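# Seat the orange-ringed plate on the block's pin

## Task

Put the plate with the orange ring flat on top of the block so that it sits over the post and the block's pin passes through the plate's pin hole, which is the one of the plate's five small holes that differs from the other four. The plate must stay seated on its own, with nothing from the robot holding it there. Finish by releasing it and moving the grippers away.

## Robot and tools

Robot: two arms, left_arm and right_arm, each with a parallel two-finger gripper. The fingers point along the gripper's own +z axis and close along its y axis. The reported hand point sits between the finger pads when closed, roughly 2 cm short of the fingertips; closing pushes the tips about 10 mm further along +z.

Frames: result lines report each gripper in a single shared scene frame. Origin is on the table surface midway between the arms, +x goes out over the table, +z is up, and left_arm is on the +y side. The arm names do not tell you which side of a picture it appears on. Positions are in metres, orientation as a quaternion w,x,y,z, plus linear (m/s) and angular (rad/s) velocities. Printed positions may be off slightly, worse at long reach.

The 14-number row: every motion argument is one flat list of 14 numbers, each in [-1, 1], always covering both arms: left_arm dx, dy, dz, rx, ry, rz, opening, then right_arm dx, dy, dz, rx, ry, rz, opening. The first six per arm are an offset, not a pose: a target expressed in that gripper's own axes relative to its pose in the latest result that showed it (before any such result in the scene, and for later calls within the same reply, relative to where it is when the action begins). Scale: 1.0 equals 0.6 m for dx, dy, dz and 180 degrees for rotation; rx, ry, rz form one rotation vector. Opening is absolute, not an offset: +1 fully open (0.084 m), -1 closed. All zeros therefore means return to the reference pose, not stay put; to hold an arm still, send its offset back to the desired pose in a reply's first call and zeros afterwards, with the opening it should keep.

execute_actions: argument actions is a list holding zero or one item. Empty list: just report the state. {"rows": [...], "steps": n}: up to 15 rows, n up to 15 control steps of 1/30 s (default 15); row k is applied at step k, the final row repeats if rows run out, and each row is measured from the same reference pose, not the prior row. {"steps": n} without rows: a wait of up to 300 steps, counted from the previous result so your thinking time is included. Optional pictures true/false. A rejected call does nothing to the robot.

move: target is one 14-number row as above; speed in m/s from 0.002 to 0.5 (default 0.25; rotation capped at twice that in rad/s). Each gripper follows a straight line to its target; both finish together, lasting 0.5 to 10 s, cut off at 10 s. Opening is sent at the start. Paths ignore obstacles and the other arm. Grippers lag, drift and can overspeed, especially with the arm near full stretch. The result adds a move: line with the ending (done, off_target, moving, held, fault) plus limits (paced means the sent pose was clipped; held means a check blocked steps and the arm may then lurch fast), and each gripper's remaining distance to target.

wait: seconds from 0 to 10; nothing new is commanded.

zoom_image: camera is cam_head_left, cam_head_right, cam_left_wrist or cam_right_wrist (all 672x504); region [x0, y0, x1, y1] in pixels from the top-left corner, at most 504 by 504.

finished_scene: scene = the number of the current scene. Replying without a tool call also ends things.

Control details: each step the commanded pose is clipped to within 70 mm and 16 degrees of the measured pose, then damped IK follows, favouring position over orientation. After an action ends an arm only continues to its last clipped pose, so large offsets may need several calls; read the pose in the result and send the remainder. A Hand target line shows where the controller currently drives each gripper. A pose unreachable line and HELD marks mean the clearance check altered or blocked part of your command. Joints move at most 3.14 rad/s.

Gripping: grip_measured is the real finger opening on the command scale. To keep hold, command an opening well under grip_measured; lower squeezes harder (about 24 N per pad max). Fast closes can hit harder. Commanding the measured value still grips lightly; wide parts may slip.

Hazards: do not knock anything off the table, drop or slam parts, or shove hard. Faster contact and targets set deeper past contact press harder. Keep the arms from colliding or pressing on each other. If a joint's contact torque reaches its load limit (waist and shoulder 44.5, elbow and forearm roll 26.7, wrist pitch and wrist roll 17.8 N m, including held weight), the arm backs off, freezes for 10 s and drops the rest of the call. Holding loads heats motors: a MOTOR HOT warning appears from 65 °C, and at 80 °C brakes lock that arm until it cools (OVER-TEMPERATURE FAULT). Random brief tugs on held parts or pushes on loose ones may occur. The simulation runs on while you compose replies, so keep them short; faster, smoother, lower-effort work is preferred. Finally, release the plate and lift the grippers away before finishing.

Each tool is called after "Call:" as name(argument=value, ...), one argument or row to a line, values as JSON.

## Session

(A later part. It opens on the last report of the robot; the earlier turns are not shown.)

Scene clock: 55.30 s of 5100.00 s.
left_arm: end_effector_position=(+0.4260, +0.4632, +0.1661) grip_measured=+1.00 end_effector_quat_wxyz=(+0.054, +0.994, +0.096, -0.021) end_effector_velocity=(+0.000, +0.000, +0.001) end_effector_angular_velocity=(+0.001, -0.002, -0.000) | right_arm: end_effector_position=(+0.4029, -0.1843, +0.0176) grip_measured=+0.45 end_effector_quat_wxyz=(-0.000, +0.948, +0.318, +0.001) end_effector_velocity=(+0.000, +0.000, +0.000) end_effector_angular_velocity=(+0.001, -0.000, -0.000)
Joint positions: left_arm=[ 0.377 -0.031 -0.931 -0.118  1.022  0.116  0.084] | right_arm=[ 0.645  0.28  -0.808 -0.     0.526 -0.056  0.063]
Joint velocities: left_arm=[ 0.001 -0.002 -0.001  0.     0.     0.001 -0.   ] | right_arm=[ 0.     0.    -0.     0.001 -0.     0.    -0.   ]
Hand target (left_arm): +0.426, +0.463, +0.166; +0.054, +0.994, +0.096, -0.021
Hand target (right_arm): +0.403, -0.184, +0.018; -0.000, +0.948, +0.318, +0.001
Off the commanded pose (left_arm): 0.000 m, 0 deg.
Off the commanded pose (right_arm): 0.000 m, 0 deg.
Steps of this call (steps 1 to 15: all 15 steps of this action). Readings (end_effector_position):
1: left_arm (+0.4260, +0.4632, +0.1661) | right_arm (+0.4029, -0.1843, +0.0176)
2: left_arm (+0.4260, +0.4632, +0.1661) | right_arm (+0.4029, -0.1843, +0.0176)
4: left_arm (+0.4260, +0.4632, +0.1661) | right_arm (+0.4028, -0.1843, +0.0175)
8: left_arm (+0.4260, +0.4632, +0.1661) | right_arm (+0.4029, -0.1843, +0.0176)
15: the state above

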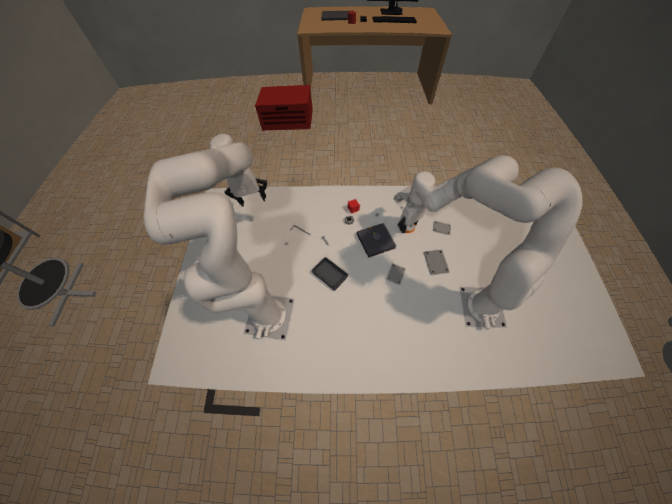

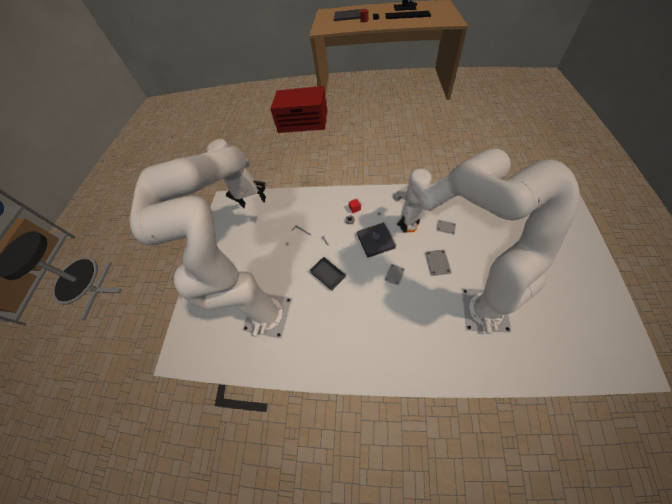

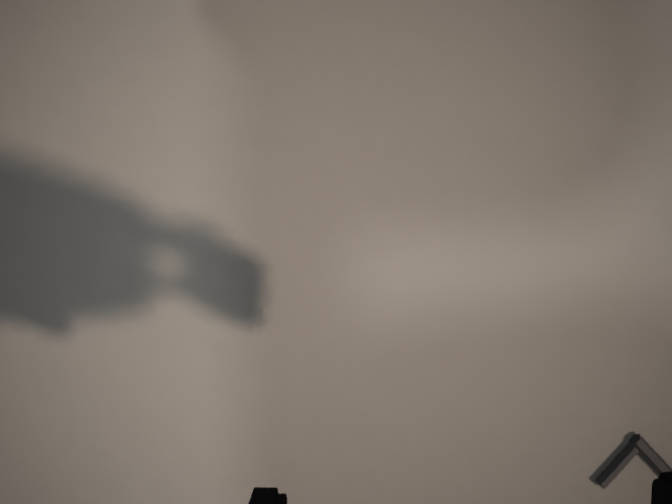

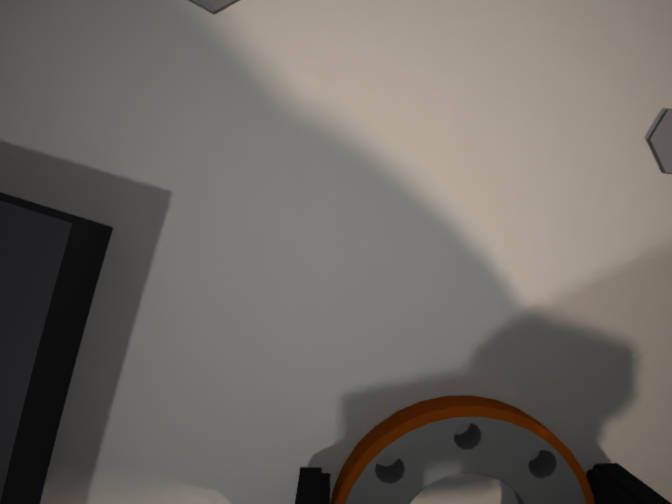

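Call:
move(
  target=[0,0,0,0,0,0,1, 0,0,-0.0957,0,0,0,-0.3],
  speed=0.06,
)

Call:
move(
  target=[0,0,0,0,0,0,1, -0.0293,-0.2987,0,0,0,0.1,-0.3],
  speed=0.1,
)

Scene clock: 65.93 s of 5100.00 s.
left_arm: end_effector_position=(+0.4260, +0.4632, +0.1661) grip_measured=+1.00 end_effector_quat_wxyz=(+0.054, +0.994, +0.096, -0.021) end_effector_velocity=(+0.000, +0.001, +0.000) end_effector_angular_velocity=(-0.001, -0.001, +0.002) | right_arm: end_effector_position=(+0.4028, -0.1844, +0.0746) grip_measured=+0.45 end_effector_quat_wxyz=(-0.000, +0.948, +0.318, +0.001) end_effector_velocity=(+0.000, -0.000, +0.002) end_effector_angular_velocity=(-0.001, -0.000, +0.001)
Joint positions: left_arm=[ 0.377 -0.031 -0.931 -0.118  1.022  0.116  0.084] | right_arm=[ 0.645  0.139 -0.826 -0.     0.686 -0.056  0.063]
Joint velocities: left_arm=[ 0.002 -0.    -0.    -0.001  0.     0.     0.   ] | right_arm=[-0.    -0.004 -0.001 -0.001  0.005 -0.001  0.   ]
Hand target (left_arm): +0.426, +0.463, +0.166; +0.054, +0.994, +0.096, -0.021
Hand target (right_arm): +0.403, -0.184, +0.075; -0.000, +0.948, +0.318, +0.001
Off the commanded pose (left_arm): 0.000 m, 0 deg.
Off the commanded pose (right_arm): 0.000 m, 0 deg.
After step 90, 6.33 s passed at rest.
move: done

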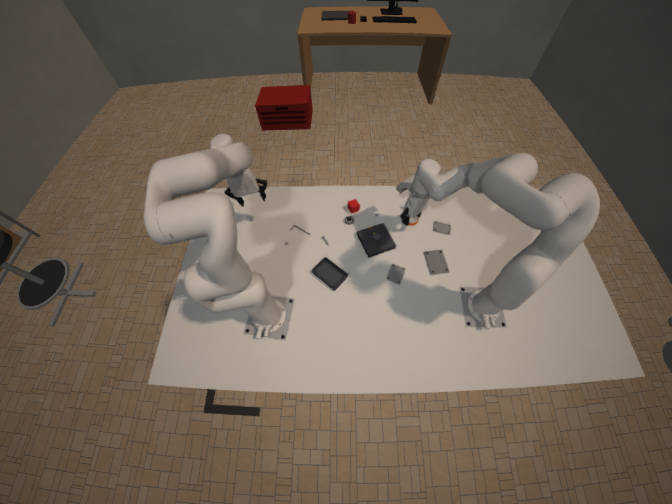

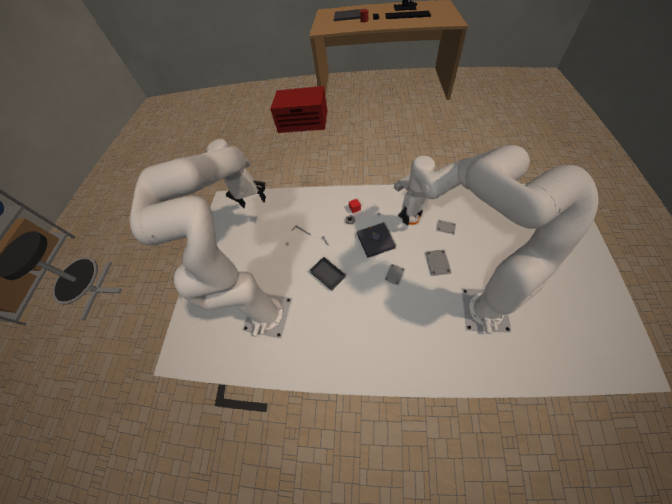

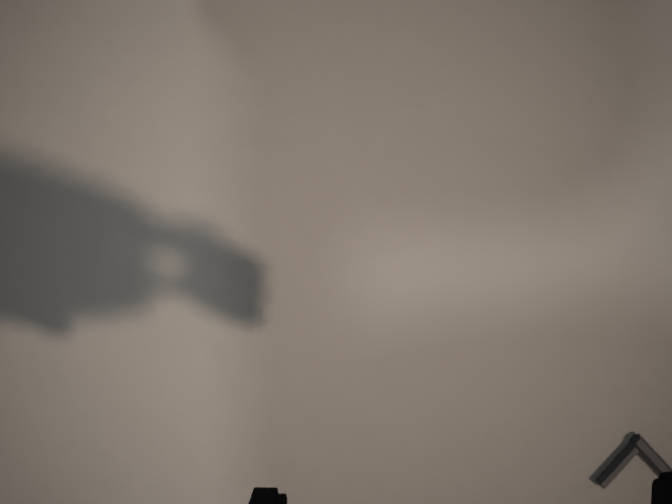

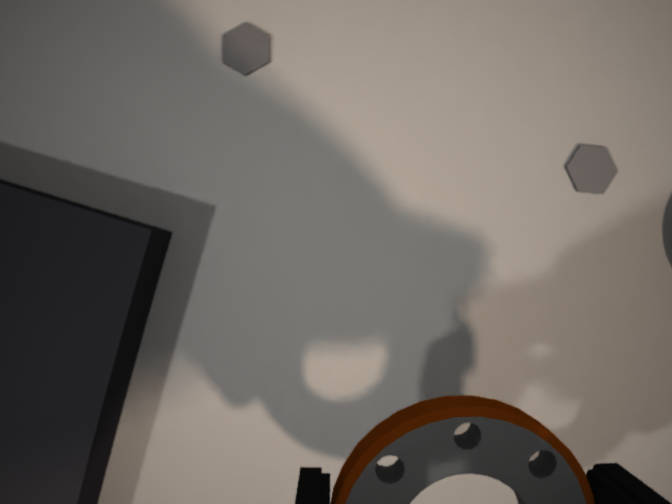

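Scene clock: 68.13 s of 5100.00 s.
left_arm: end_effector_position=(+0.4260, +0.4632, +0.1661) grip_measured=+1.00 end_effector_quat_wxyz=(+0.054, +0.994, +0.096, -0.021) end_effector_velocity=(-0.000, -0.000, +0.000) end_effector_angular_velocity=(+0.000, -0.001, -0.000) | right_arm: end_effector_position=(+0.2811, -0.0523, +0.0745) grip_measured=+0.45 end_effector_quat_wxyz=(-0.000, +0.986, +0.166, +0.001) end_effector_velocity=(-0.001, +0.002, +0.000) end_effector_angular_velocity=(-0.001, -0.002, -0.004)
Joint positions: left_arm=[ 0.377 -0.031 -0.931 -0.118  1.022  0.116  0.084] | right_arm=[ 1.046  0.164 -0.86  -0.002  0.695  0.661  0.063]
Joint velocities: left_arm=[-0.    -0.002  0.001  0.    -0.001  0.     0.   ] | right_arm=[ 0.005  0.002 -0.003 -0.003  0.002  0.011  0.   ]
Hand target (left_arm): +0.426, +0.463, +0.166; +0.054, +0.994, +0.096, -0.021
Hand target (right_arm): +0.281, -0.052, +0.075; -0.000, +0.986, +0.166, +0.001
Off the commanded pose (left_arm): 0.000 m, 0 deg.
Off the commanded pose (right_arm): 0.001 m, 0 deg.
move: done

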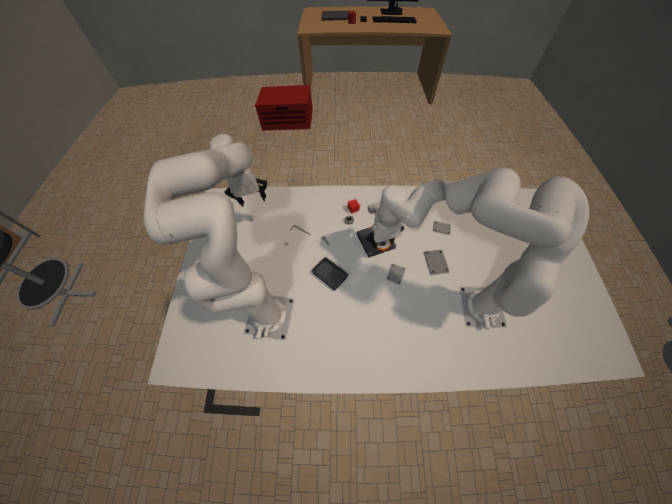

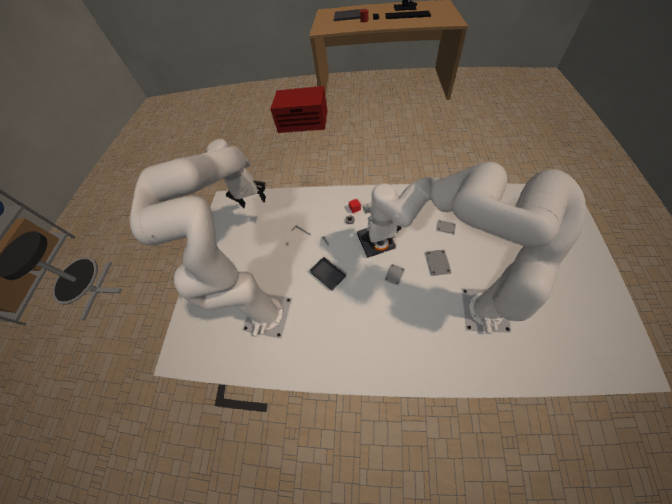

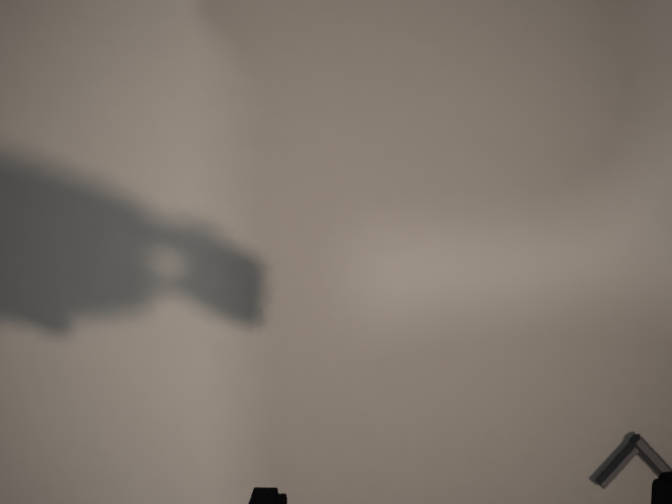

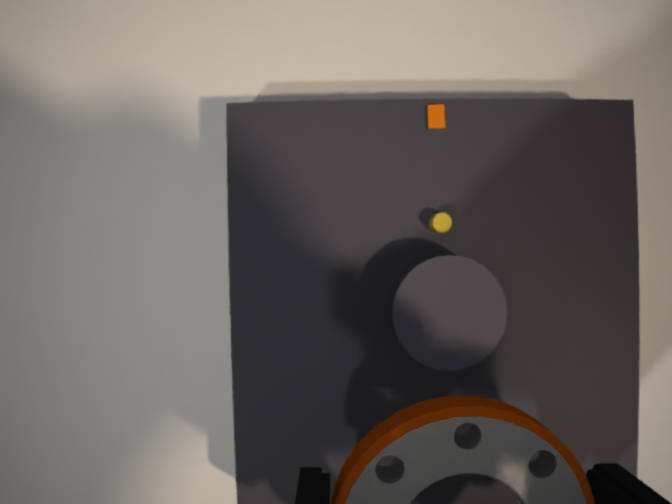

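Call:
move(
  target=[0,0,0,0,0,0,1, -0.0025,0,0.0467,0,0,0,-0.3],
  speed=0.03,
)

Call:
wait(
  seconds=0.5,
)

Call:
zoom_image(
  camera="cam_right_wrist",
  region=[340, 190, 600, 504],
)

Scene clock: 73.10 s of 5100.00 s.
left_arm: end_effector_position=(+0.4260, +0.4632, +0.1661) grip_measured=+1.00 end_effector_quat_wxyz=(+0.054, +0.994, +0.096, -0.021) end_effector_velocity=(+0.000, +0.000, +0.000) end_effector_angular_velocity=(+0.001, -0.002, +0.000) | right_arm: end_effector_position=(+0.2797, -0.0528, +0.0467) grip_measured=+0.45 end_effector_quat_wxyz=(-0.000, +0.986, +0.166, +0.001) end_effector_velocity=(+0.001, -0.000, -0.001) end_effector_angular_velocity=(+0.001, -0.002, +0.001)
Joint positions: left_arm=[ 0.377 -0.031 -0.931 -0.118  1.022  0.116  0.084] | right_arm=[ 1.048  0.225 -0.843 -0.002  0.616  0.663  0.063]
Joint velocities: left_arm=[ 0.    -0.    -0.001  0.001 -0.001 -0.    -0.   ] | right_arm=[-0.002  0.002 -0.    -0.002 -0.003 -0.001 -0.   ]
Hand target (left_arm): +0.426, +0.463, +0.166; +0.054, +0.994, +0.096, -0.021
Hand target (right_arm): +0.280, -0.053, +0.046; -0.000, +0.986, +0.166, +0.001
Off the commanded pose (left_arm): 0.000 m, 0 deg.
Off the commanded pose (right_arm): 0.000 m, 0 deg.
After step 90, 0.73 s passed at rest.
move: done

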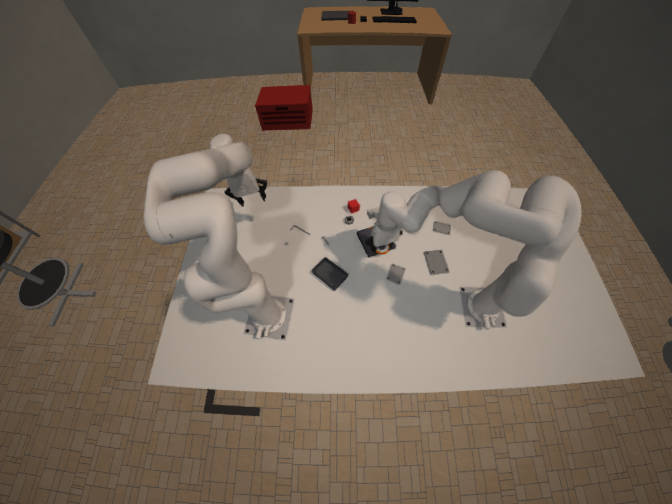

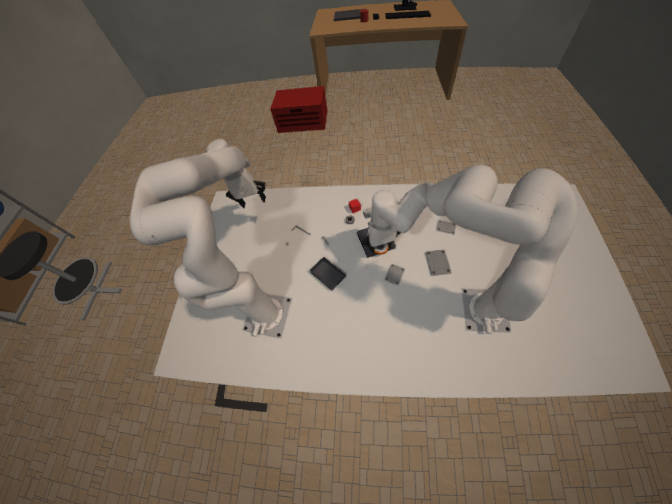

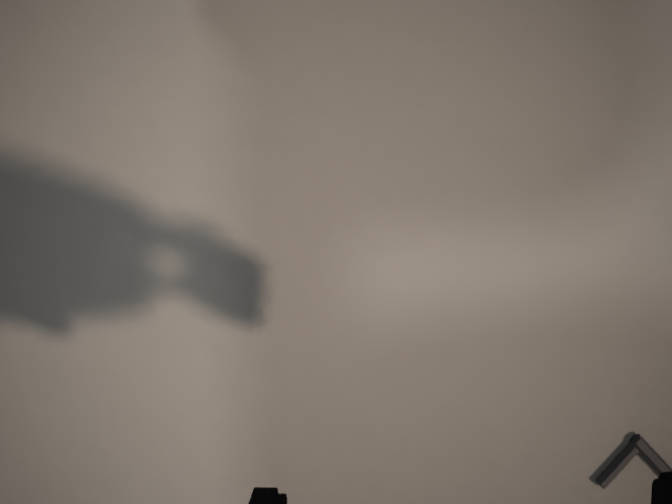

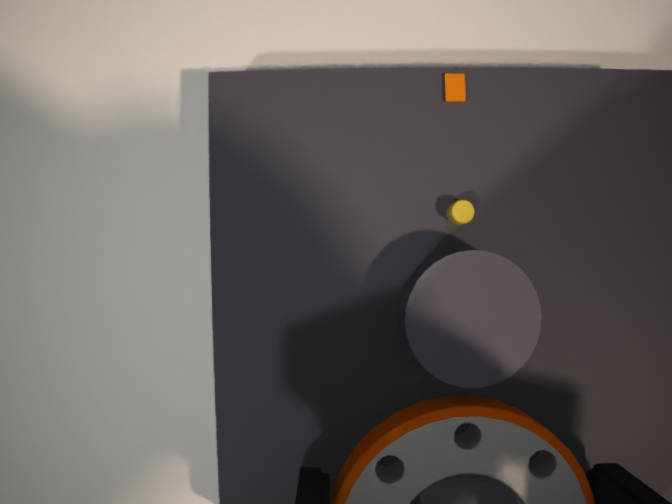

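Scene clock: 73.60 s of 5100.00 s.
left_arm: end_effector_position=(+0.4260, +0.4632, +0.1661) grip_measured=+1.00 end_effector_quat_wxyz=(+0.054, +0.994, +0.096, -0.021) end_effector_velocity=(+0.001, +0.000, +0.001) end_effector_angular_velocity=(+0.000, -0.003, +0.001) | right_arm: end_effector_position=(+0.2797, -0.0528, +0.0465) grip_measured=+0.45 end_effector_quat_wxyz=(-0.000, +0.986, +0.166, +0.001) end_effector_velocity=(-0.001, +0.000, -0.000) end_effector_angular_velocity=(-0.000, +0.001, -0.000)
Joint positions: left_arm=[ 0.377 -0.031 -0.931 -0.118  1.022  0.116  0.084] | right_arm=[ 1.048  0.225 -0.842 -0.002  0.616  0.663  0.063]
Joint velocities: left_arm=[ 0.001 -0.001 -0.001 -0.001 -0.     0.001  0.   ] | right_arm=[ 0.001  0.     0.001  0.001  0.     0.    -0.   ]
Hand target (left_arm): +0.426, +0.463, +0.166; +0.054, +0.994, +0.096, -0.021
Hand target (right_arm): +0.280, -0.053, +0.046; -0.000, +0.986, +0.166, +0.001
Off the commanded pose (left_arm): 0.000 m, 0 deg.
Off the commanded pose (right_arm): 0.000 m, 0 deg.
Steps of this call (steps 1 to 15: nothing new was sent). Readings (end_effector_position):
1: left_arm (+0.4260, +0.4632, +0.1661) | right_arm (+0.2797, -0.0527, +0.0467)
2: left_arm (+0.4260, +0.4632, +0.1661) | right_arm (+0.2797, -0.0528, +0.0467)
4: left_arm (+0.4260, +0.4632, +0.1661) | right_arm (+0.2797, -0.0528, +0.0466)
8: left_arm (+0.4260, +0.4632, +0.1661) | right_arm (+0.2797, -0.0528, +0.0465)
15: the state above

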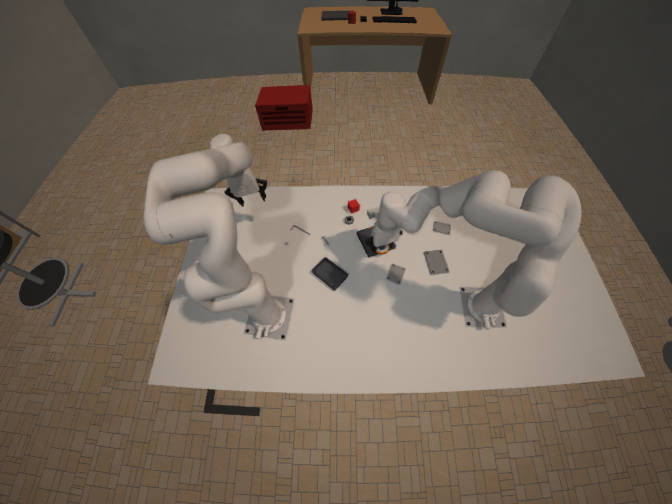

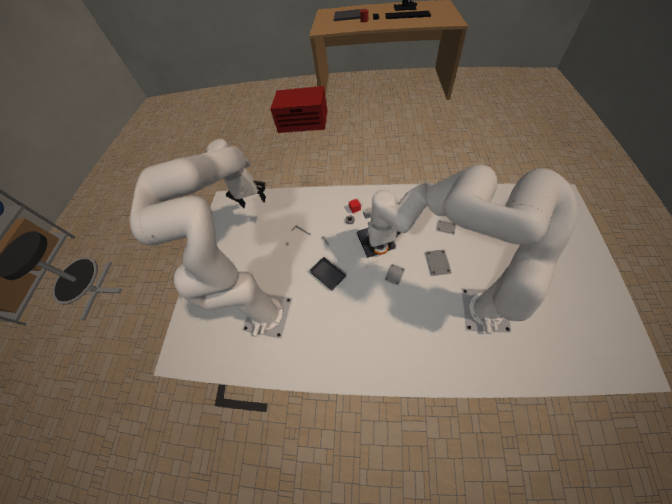

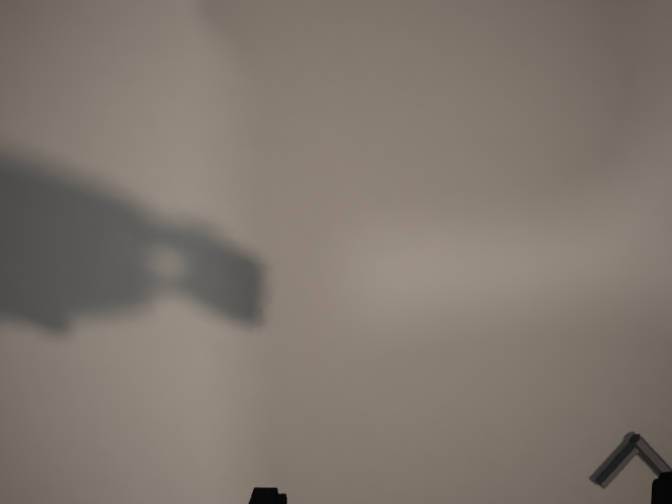

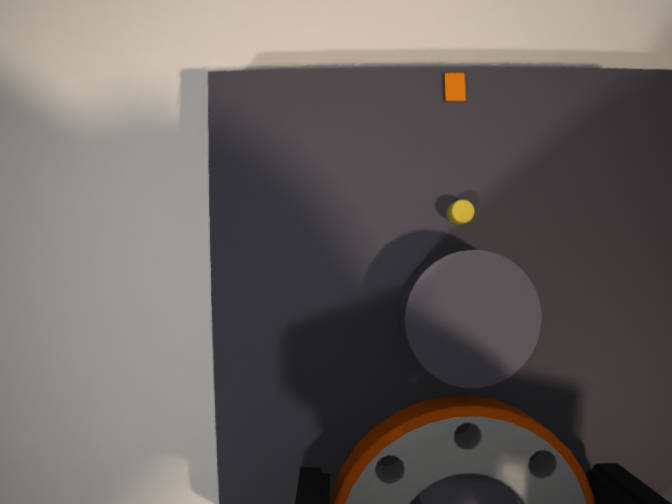

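Region (340, 190, 600, 504) of cam_right_wrist's 672x504 image, scaled by 1.605, with more detail than that image has; it fills the left 417 columns of this view, and the rest is white.

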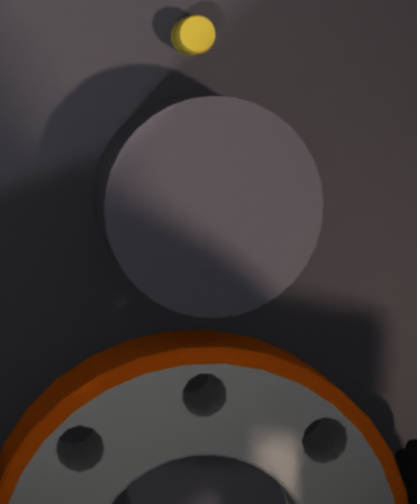

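Call:
zoom_image(
  camera="cam_right_wrist",
  region=[360, 400, 580, 504],
)

Call:
zoom_image(
  camera="cam_right_wrist",
  region=[390, 190, 560, 400],
)

Call:
zoom_image(
  camera="cam_right_wrist",
  region=[168, 40, 672, 120],
)

Call:
zoom_image(
  camera="cam_right_wrist",
  region=[170, 40, 250, 504],
)

Region (360, 400, 580, 504) of cam_right_wrist's 672x504 image, scaled by 2.291, with more detail than that image has; it fills the top 238 rows of this view, and the rest is white.

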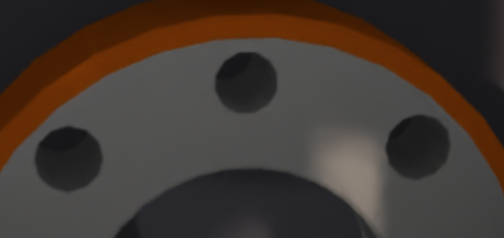

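Region (390, 190, 560, 400) of cam_right_wrist's 672x504 image, scaled by 2.400, with more detail than that image has; it fills the left 408 columns of this view, and the rest is white.

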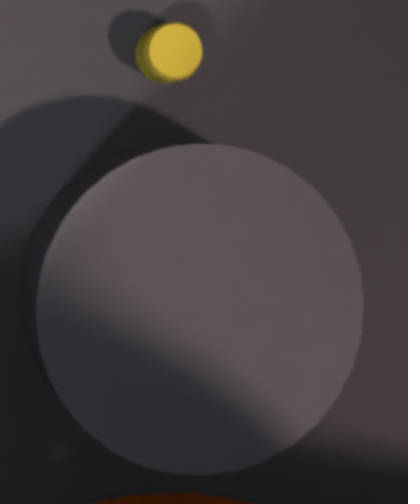

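Region (168, 40, 672, 120) of cam_right_wrist's 672x504 image, scaled by 1.000; it fills the top 80 rows of this view, and the rest is white.

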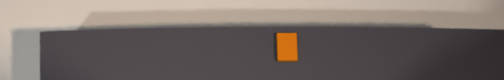

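Region (170, 40, 250, 504) of cam_right_wrist's 672x504 image, scaled by 1.086, with more detail than that image has; it fills the left 87 columns of this view, and the rest is white.

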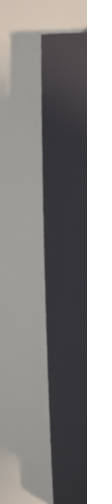

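Call:
move(
  target=[0,0,0,0,0,0,1, 0,0,-0.025,0,0,-0.0028,-0.3],
  speed=0.02,
)

Call:
wait(
  seconds=0.5,
)

Call:
zoom_image(
  camera="cam_right_wrist",
  region=[380, 80, 540, 240],
)

Call:
zoom_image(
  camera="cam_right_wrist",
  region=[380, 240, 540, 400],
)

Scene clock: 101.00 s of 5100.00 s.
left_arm: end_effector_position=(+0.4260, +0.4632, +0.1661) grip_measured=+1.00 end_effector_quat_wxyz=(+0.054, +0.994, +0.096, -0.021) end_effector_velocity=(+0.000, +0.000, +0.000) end_effector_angular_velocity=(-0.001, -0.000, +0.002) | right_arm: end_effector_position=(+0.2797, -0.0528, +0.0613) grip_measured=+0.45 end_effector_quat_wxyz=(-0.000, +0.985, +0.170, +0.001) end_effector_velocity=(-0.000, -0.001, -0.000) end_effector_angular_velocity=(-0.003, +0.003, -0.001)
Joint positions: left_arm=[ 0.377 -0.031 -0.931 -0.118  1.022  0.116  0.084] | right_arm=[ 1.048  0.19  -0.848 -0.002  0.657  0.654  0.063]
Joint velocities: left_arm=[ 0.    -0.    -0.001 -0.001  0.001 -0.001  0.   ] | right_arm=[-0.001 -0.001  0.001  0.001  0.005 -0.001  0.   ]
Hand target (left_arm): +0.426, +0.463, +0.166; +0.054, +0.994, +0.096, -0.021
Hand target (right_arm): +0.280, -0.053, +0.062; -0.000, +0.985, +0.170, +0.001
Off the commanded pose (left_arm): 0.000 m, 0 deg.
Off the commanded pose (right_arm): 0.000 m, 0 deg.
After step 90, 23.40 s passed at rest.
move: done

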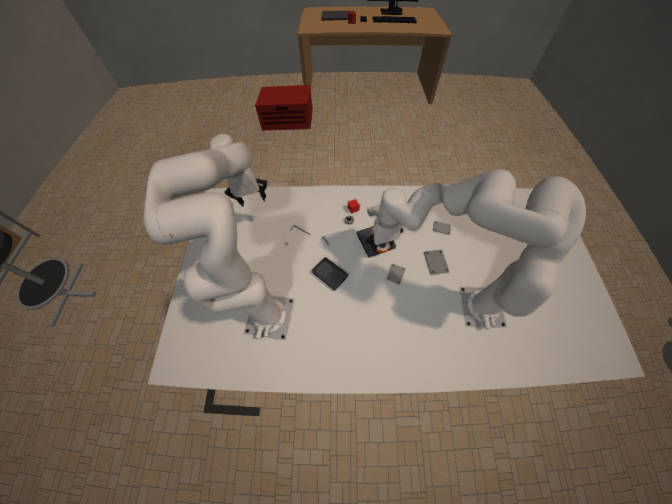

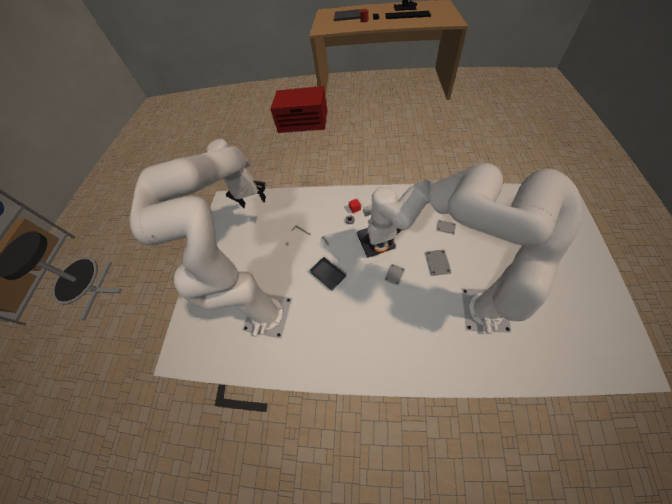

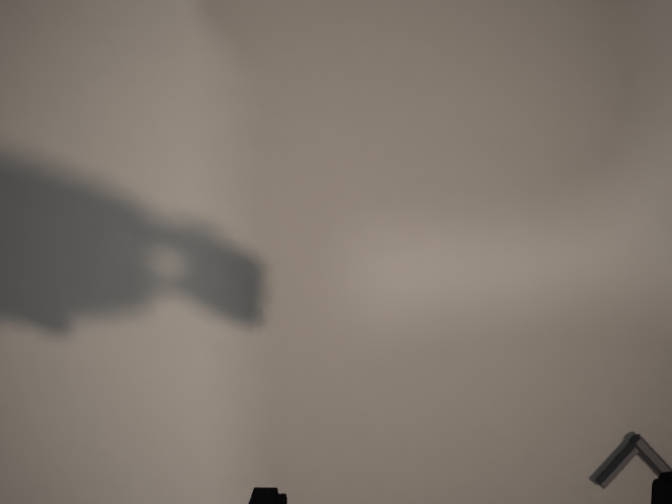

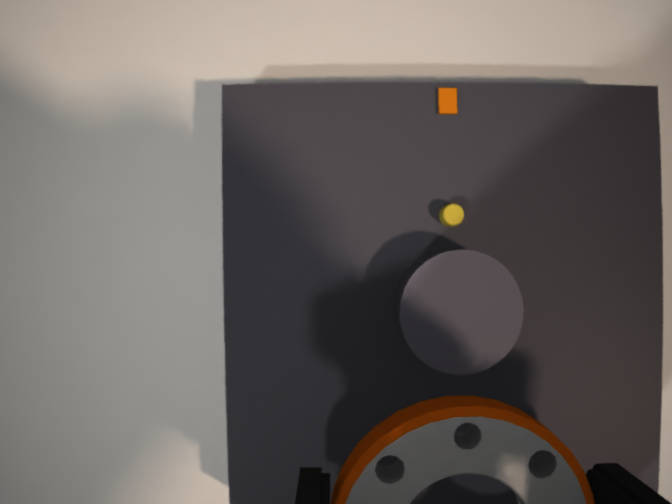

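Scene clock: 101.50 s of 5100.00 s.
left_arm: end_effector_position=(+0.4260, +0.4632, +0.1661) grip_measured=+1.00 end_effector_quat_wxyz=(+0.054, +0.994, +0.096, -0.021) end_effector_velocity=(-0.000, -0.000, -0.001) end_effector_angular_velocity=(-0.001, +0.001, +0.000) | right_arm: end_effector_position=(+0.2797, -0.0528, +0.0615) grip_measured=+0.45 end_effector_quat_wxyz=(-0.000, +0.985, +0.170, +0.001) end_effector_velocity=(-0.001, +0.000, -0.000) end_effector_angular_velocity=(-0.000, -0.000, +0.002)
Joint positions: left_arm=[ 0.377 -0.031 -0.931 -0.118  1.022  0.116  0.084] | right_arm=[ 1.048  0.19  -0.848 -0.002  0.657  0.654  0.063]
Joint velocities: left_arm=[ 0.     0.001  0.001 -0.001 -0.     0.     0.   ] | right_arm=[ 0.002 -0.     0.001 -0.    -0.    -0.     0.   ]
Hand target (left_arm): +0.426, +0.463, +0.166; +0.054, +0.994, +0.096, -0.021
Hand target (right_arm): +0.280, -0.053, +0.062; -0.000, +0.985, +0.170, +0.001
Off the commanded pose (left_arm): 0.000 m, 0 deg.
Off the commanded pose (right_arm): 0.000 m, 0 deg.
Steps of this call (steps 1 to 15: nothing new was sent). Readings (end_effector_position):
1: left_arm (+0.4260, +0.4632, +0.1661) | right_arm (+0.2797, -0.0529, +0.0613)
2: left_arm (+0.4260, +0.4632, +0.1661) | right_arm (+0.2796, -0.0529, +0.0614)
4: left_arm (+0.4260, +0.4632, +0.1661) | right_arm (+0.2797, -0.0529, +0.0614)
8: left_arm (+0.4260, +0.4632, +0.1661) | right_arm (+0.2797, -0.0528, +0.0615)
15: the state above

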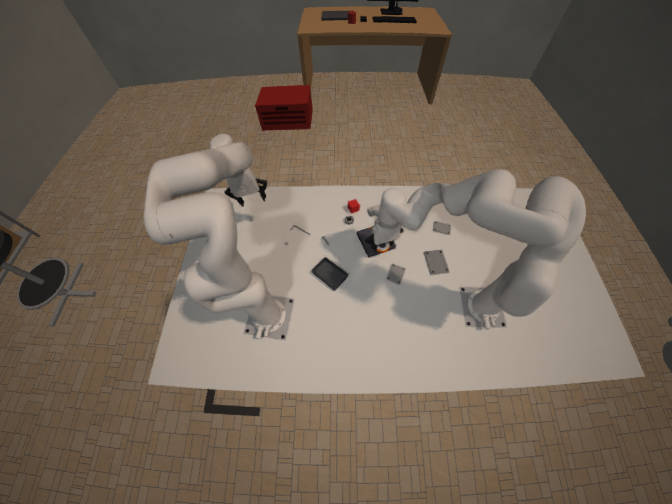

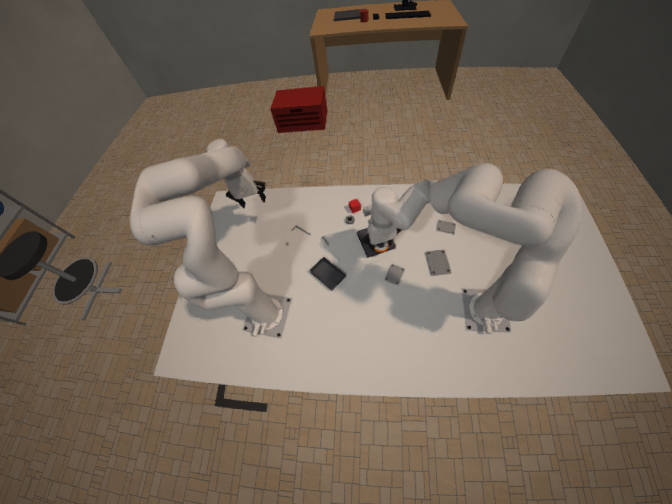

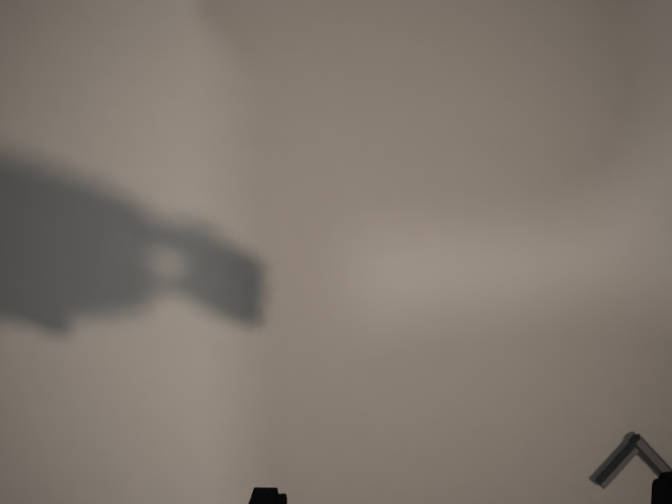

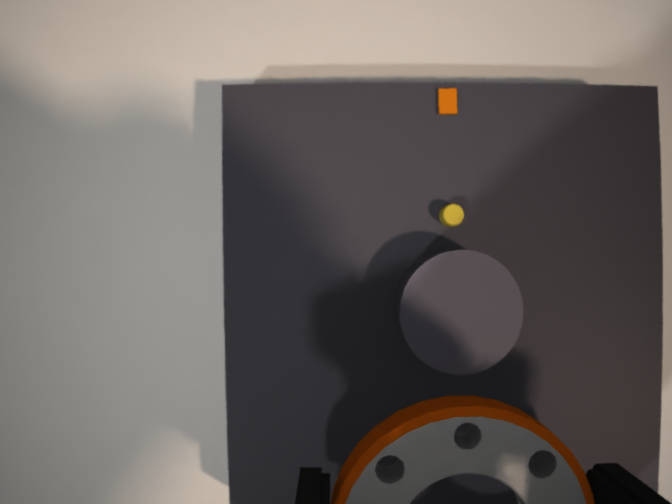

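Region (380, 80, 540, 240) of cam_right_wrist's 672x504 image, scaled by 3.150, with more detail than that image has.

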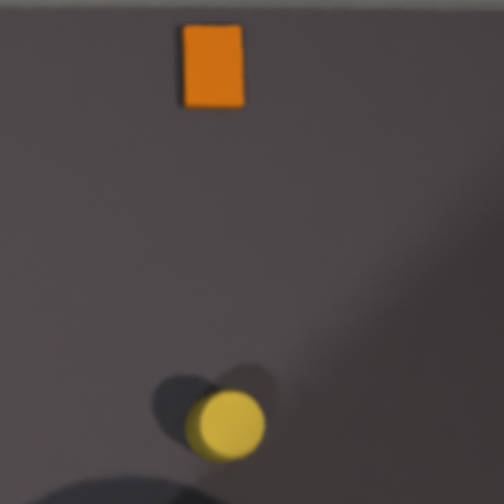

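Region (380, 240, 540, 400) of cam_right_wrist's 672x504 image, scaled by 3.150, with more detail than that image has.

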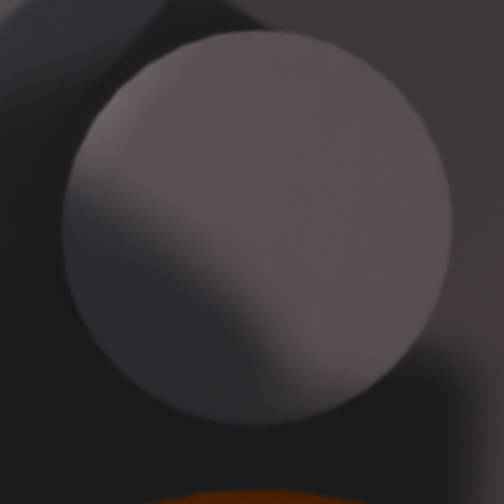

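Call:
move(
  target=[0,0,0,0,0,0,1, 0.0861,0.00217,0,0,0,0,-0.3],
  speed=0.03,
)

Call:
wait(
  seconds=0.5,
)

Call:
zoom_image(
  camera="cam_right_wrist",
  region=[380, 250, 540, 410],
)

Call:
zoom_image(
  camera="cam_right_wrist",
  region=[360, 400, 580, 504],
)

Scene clock: 116.97 s of 5100.00 s.
left_arm: end_effector_position=(+0.4260, +0.4632, +0.1661) grip_measured=+1.00 end_effector_quat_wxyz=(+0.054, +0.994, +0.096, -0.021) end_effector_velocity=(+0.000, -0.001, +0.000) end_effector_angular_velocity=(-0.001, +0.000, -0.000) | right_arm: end_effector_position=(+0.3286, -0.0368, +0.0615) grip_measured=+0.45 end_effector_quat_wxyz=(-0.000, +0.985, +0.170, +0.001) end_effector_velocity=(+0.001, +0.001, +0.000) end_effector_angular_velocity=(+0.000, -0.000, +0.000)
Joint positions: left_arm=[ 0.377 -0.031 -0.931 -0.118  1.022  0.116  0.084] | right_arm=[ 0.983  0.305 -1.014 -0.002  0.708  0.588  0.063]
Joint velocities: left_arm=[-0.001  0.    -0.001 -0.001  0.001  0.    -0.   ] | right_arm=[-0.001  0.003 -0.005  0.     0.002 -0.001 -0.   ]
Hand target (left_arm): +0.426, +0.463, +0.166; +0.054, +0.994, +0.096, -0.021
Hand target (right_arm): +0.329, -0.037, +0.061; -0.000, +0.985, +0.170, +0.001
Off the commanded pose (left_arm): 0.000 m, 0 deg.
Off the commanded pose (right_arm): 0.000 m, 0 deg.
After step 90, 10.43 s passed at rest.
move: done

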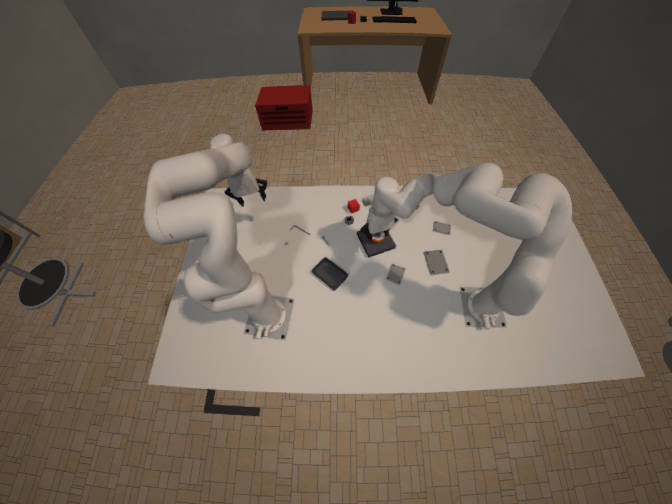

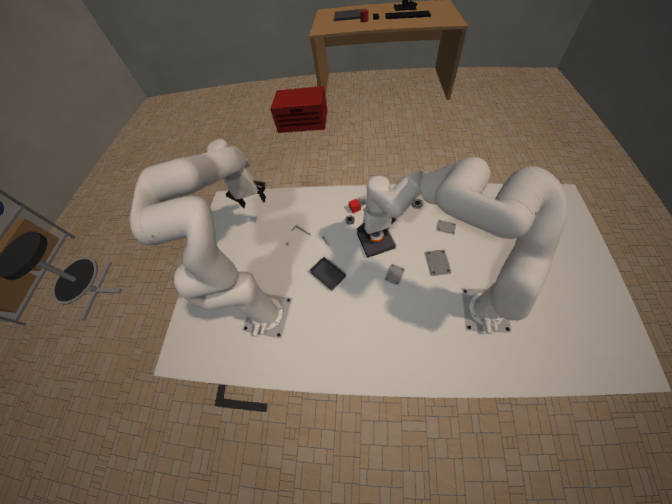

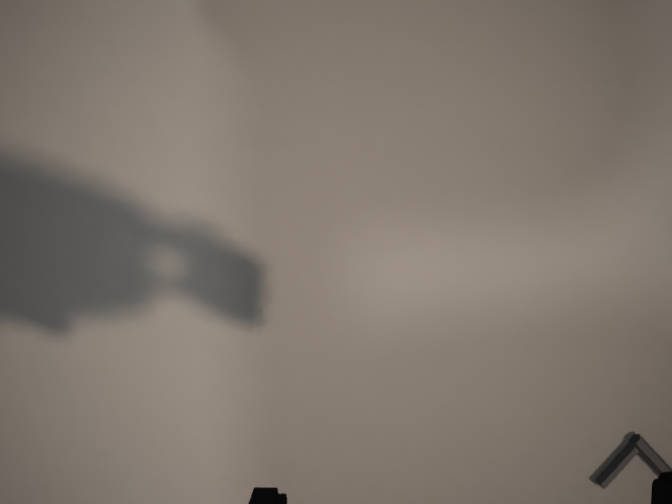

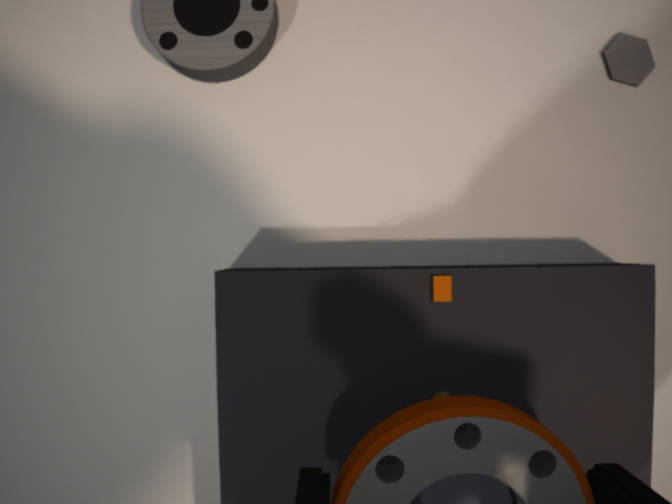

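Scene clock: 117.47 s of 5100.00 s.
left_arm: end_effector_position=(+0.4260, +0.4632, +0.1661) grip_measured=+1.00 end_effector_quat_wxyz=(+0.054, +0.994, +0.096, -0.021) end_effector_velocity=(+0.000, +0.000, +0.000) end_effector_angular_velocity=(+0.000, -0.000, -0.001) | right_arm: end_effector_position=(+0.3288, -0.0367, +0.0615) grip_measured=+0.45 end_effector_quat_wxyz=(-0.000, +0.985, +0.170, +0.001) end_effector_velocity=(-0.000, +0.000, +0.000) end_effector_angular_velocity=(-0.001, +0.000, +0.002)
Joint positions: left_arm=[ 0.377 -0.031 -0.931 -0.118  1.022  0.116  0.084] | right_arm=[ 0.983  0.305 -1.015 -0.002  0.708  0.588  0.063]
Joint velocities: left_arm=[ 0.    -0.    -0.     0.     0.     0.001 -0.   ] | right_arm=[ 0.     0.    -0.001 -0.001  0.001 -0.001  0.   ]
Hand target (left_arm): +0.426, +0.463, +0.166; +0.054, +0.994, +0.096, -0.021
Hand target (right_arm): +0.329, -0.037, +0.061; -0.000, +0.985, +0.170, +0.001
Off the commanded pose (left_arm): 0.000 m, 0 deg.
Off the commanded pose (right_arm): 0.000 m, 0 deg.
Steps of this call (steps 1 to 15: nothing new was sent). Readings (end_effector_position):
1: left_arm (+0.4260, +0.4632, +0.1661) | right_arm (+0.3287, -0.0368, +0.0615)
2: left_arm (+0.4260, +0.4632, +0.1661) | right_arm (+0.3287, -0.0368, +0.0615)
4: left_arm (+0.4260, +0.4632, +0.1661) | right_arm (+0.3287, -0.0368, +0.0615)
8: left_arm (+0.4260, +0.4632, +0.1661) | right_arm (+0.3288, -0.0367, +0.0615)
15: the state above

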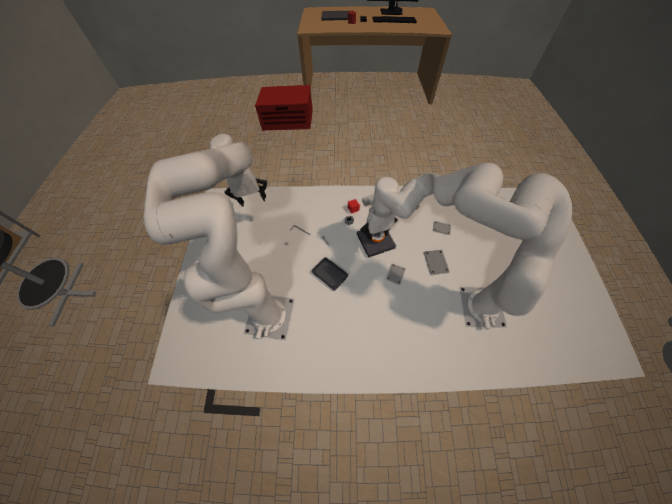

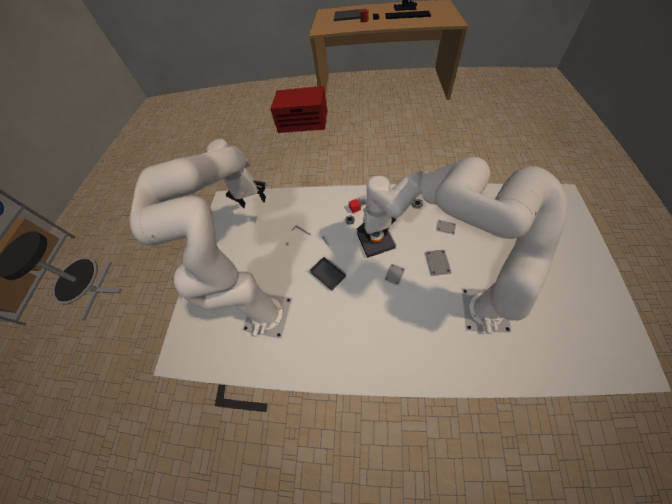

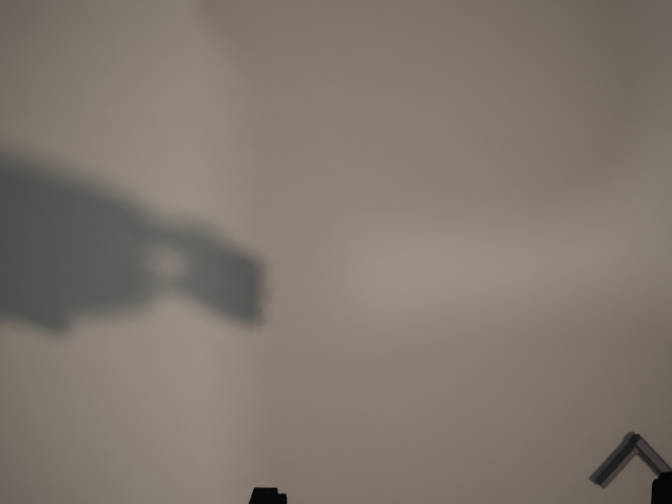

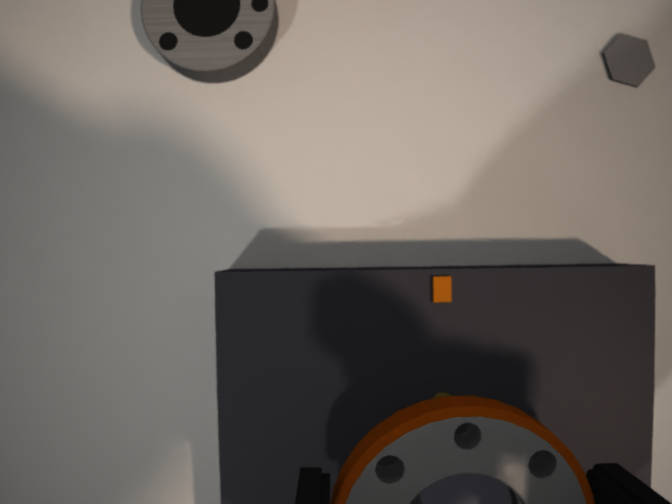

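Region (380, 250, 540, 410) of cam_right_wrist's 672x504 image, scaled by 3.150, with more detail than that image has.

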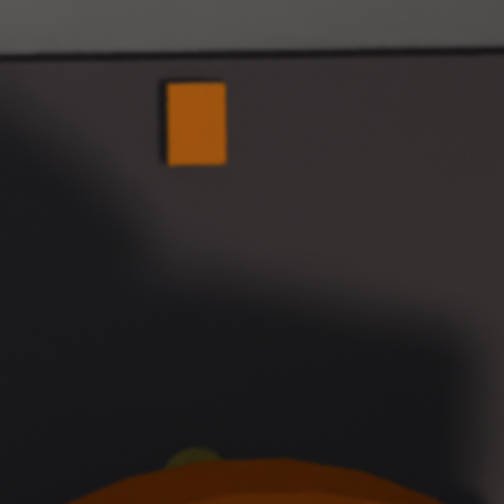

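Region (360, 400, 580, 504) of cam_right_wrist's 672x504 image, scaled by 2.291, with more detail than that image has; it fills the top 238 rows of this view, and the rest is white.

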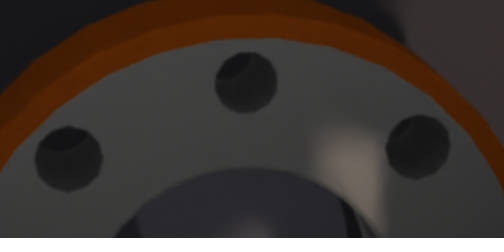

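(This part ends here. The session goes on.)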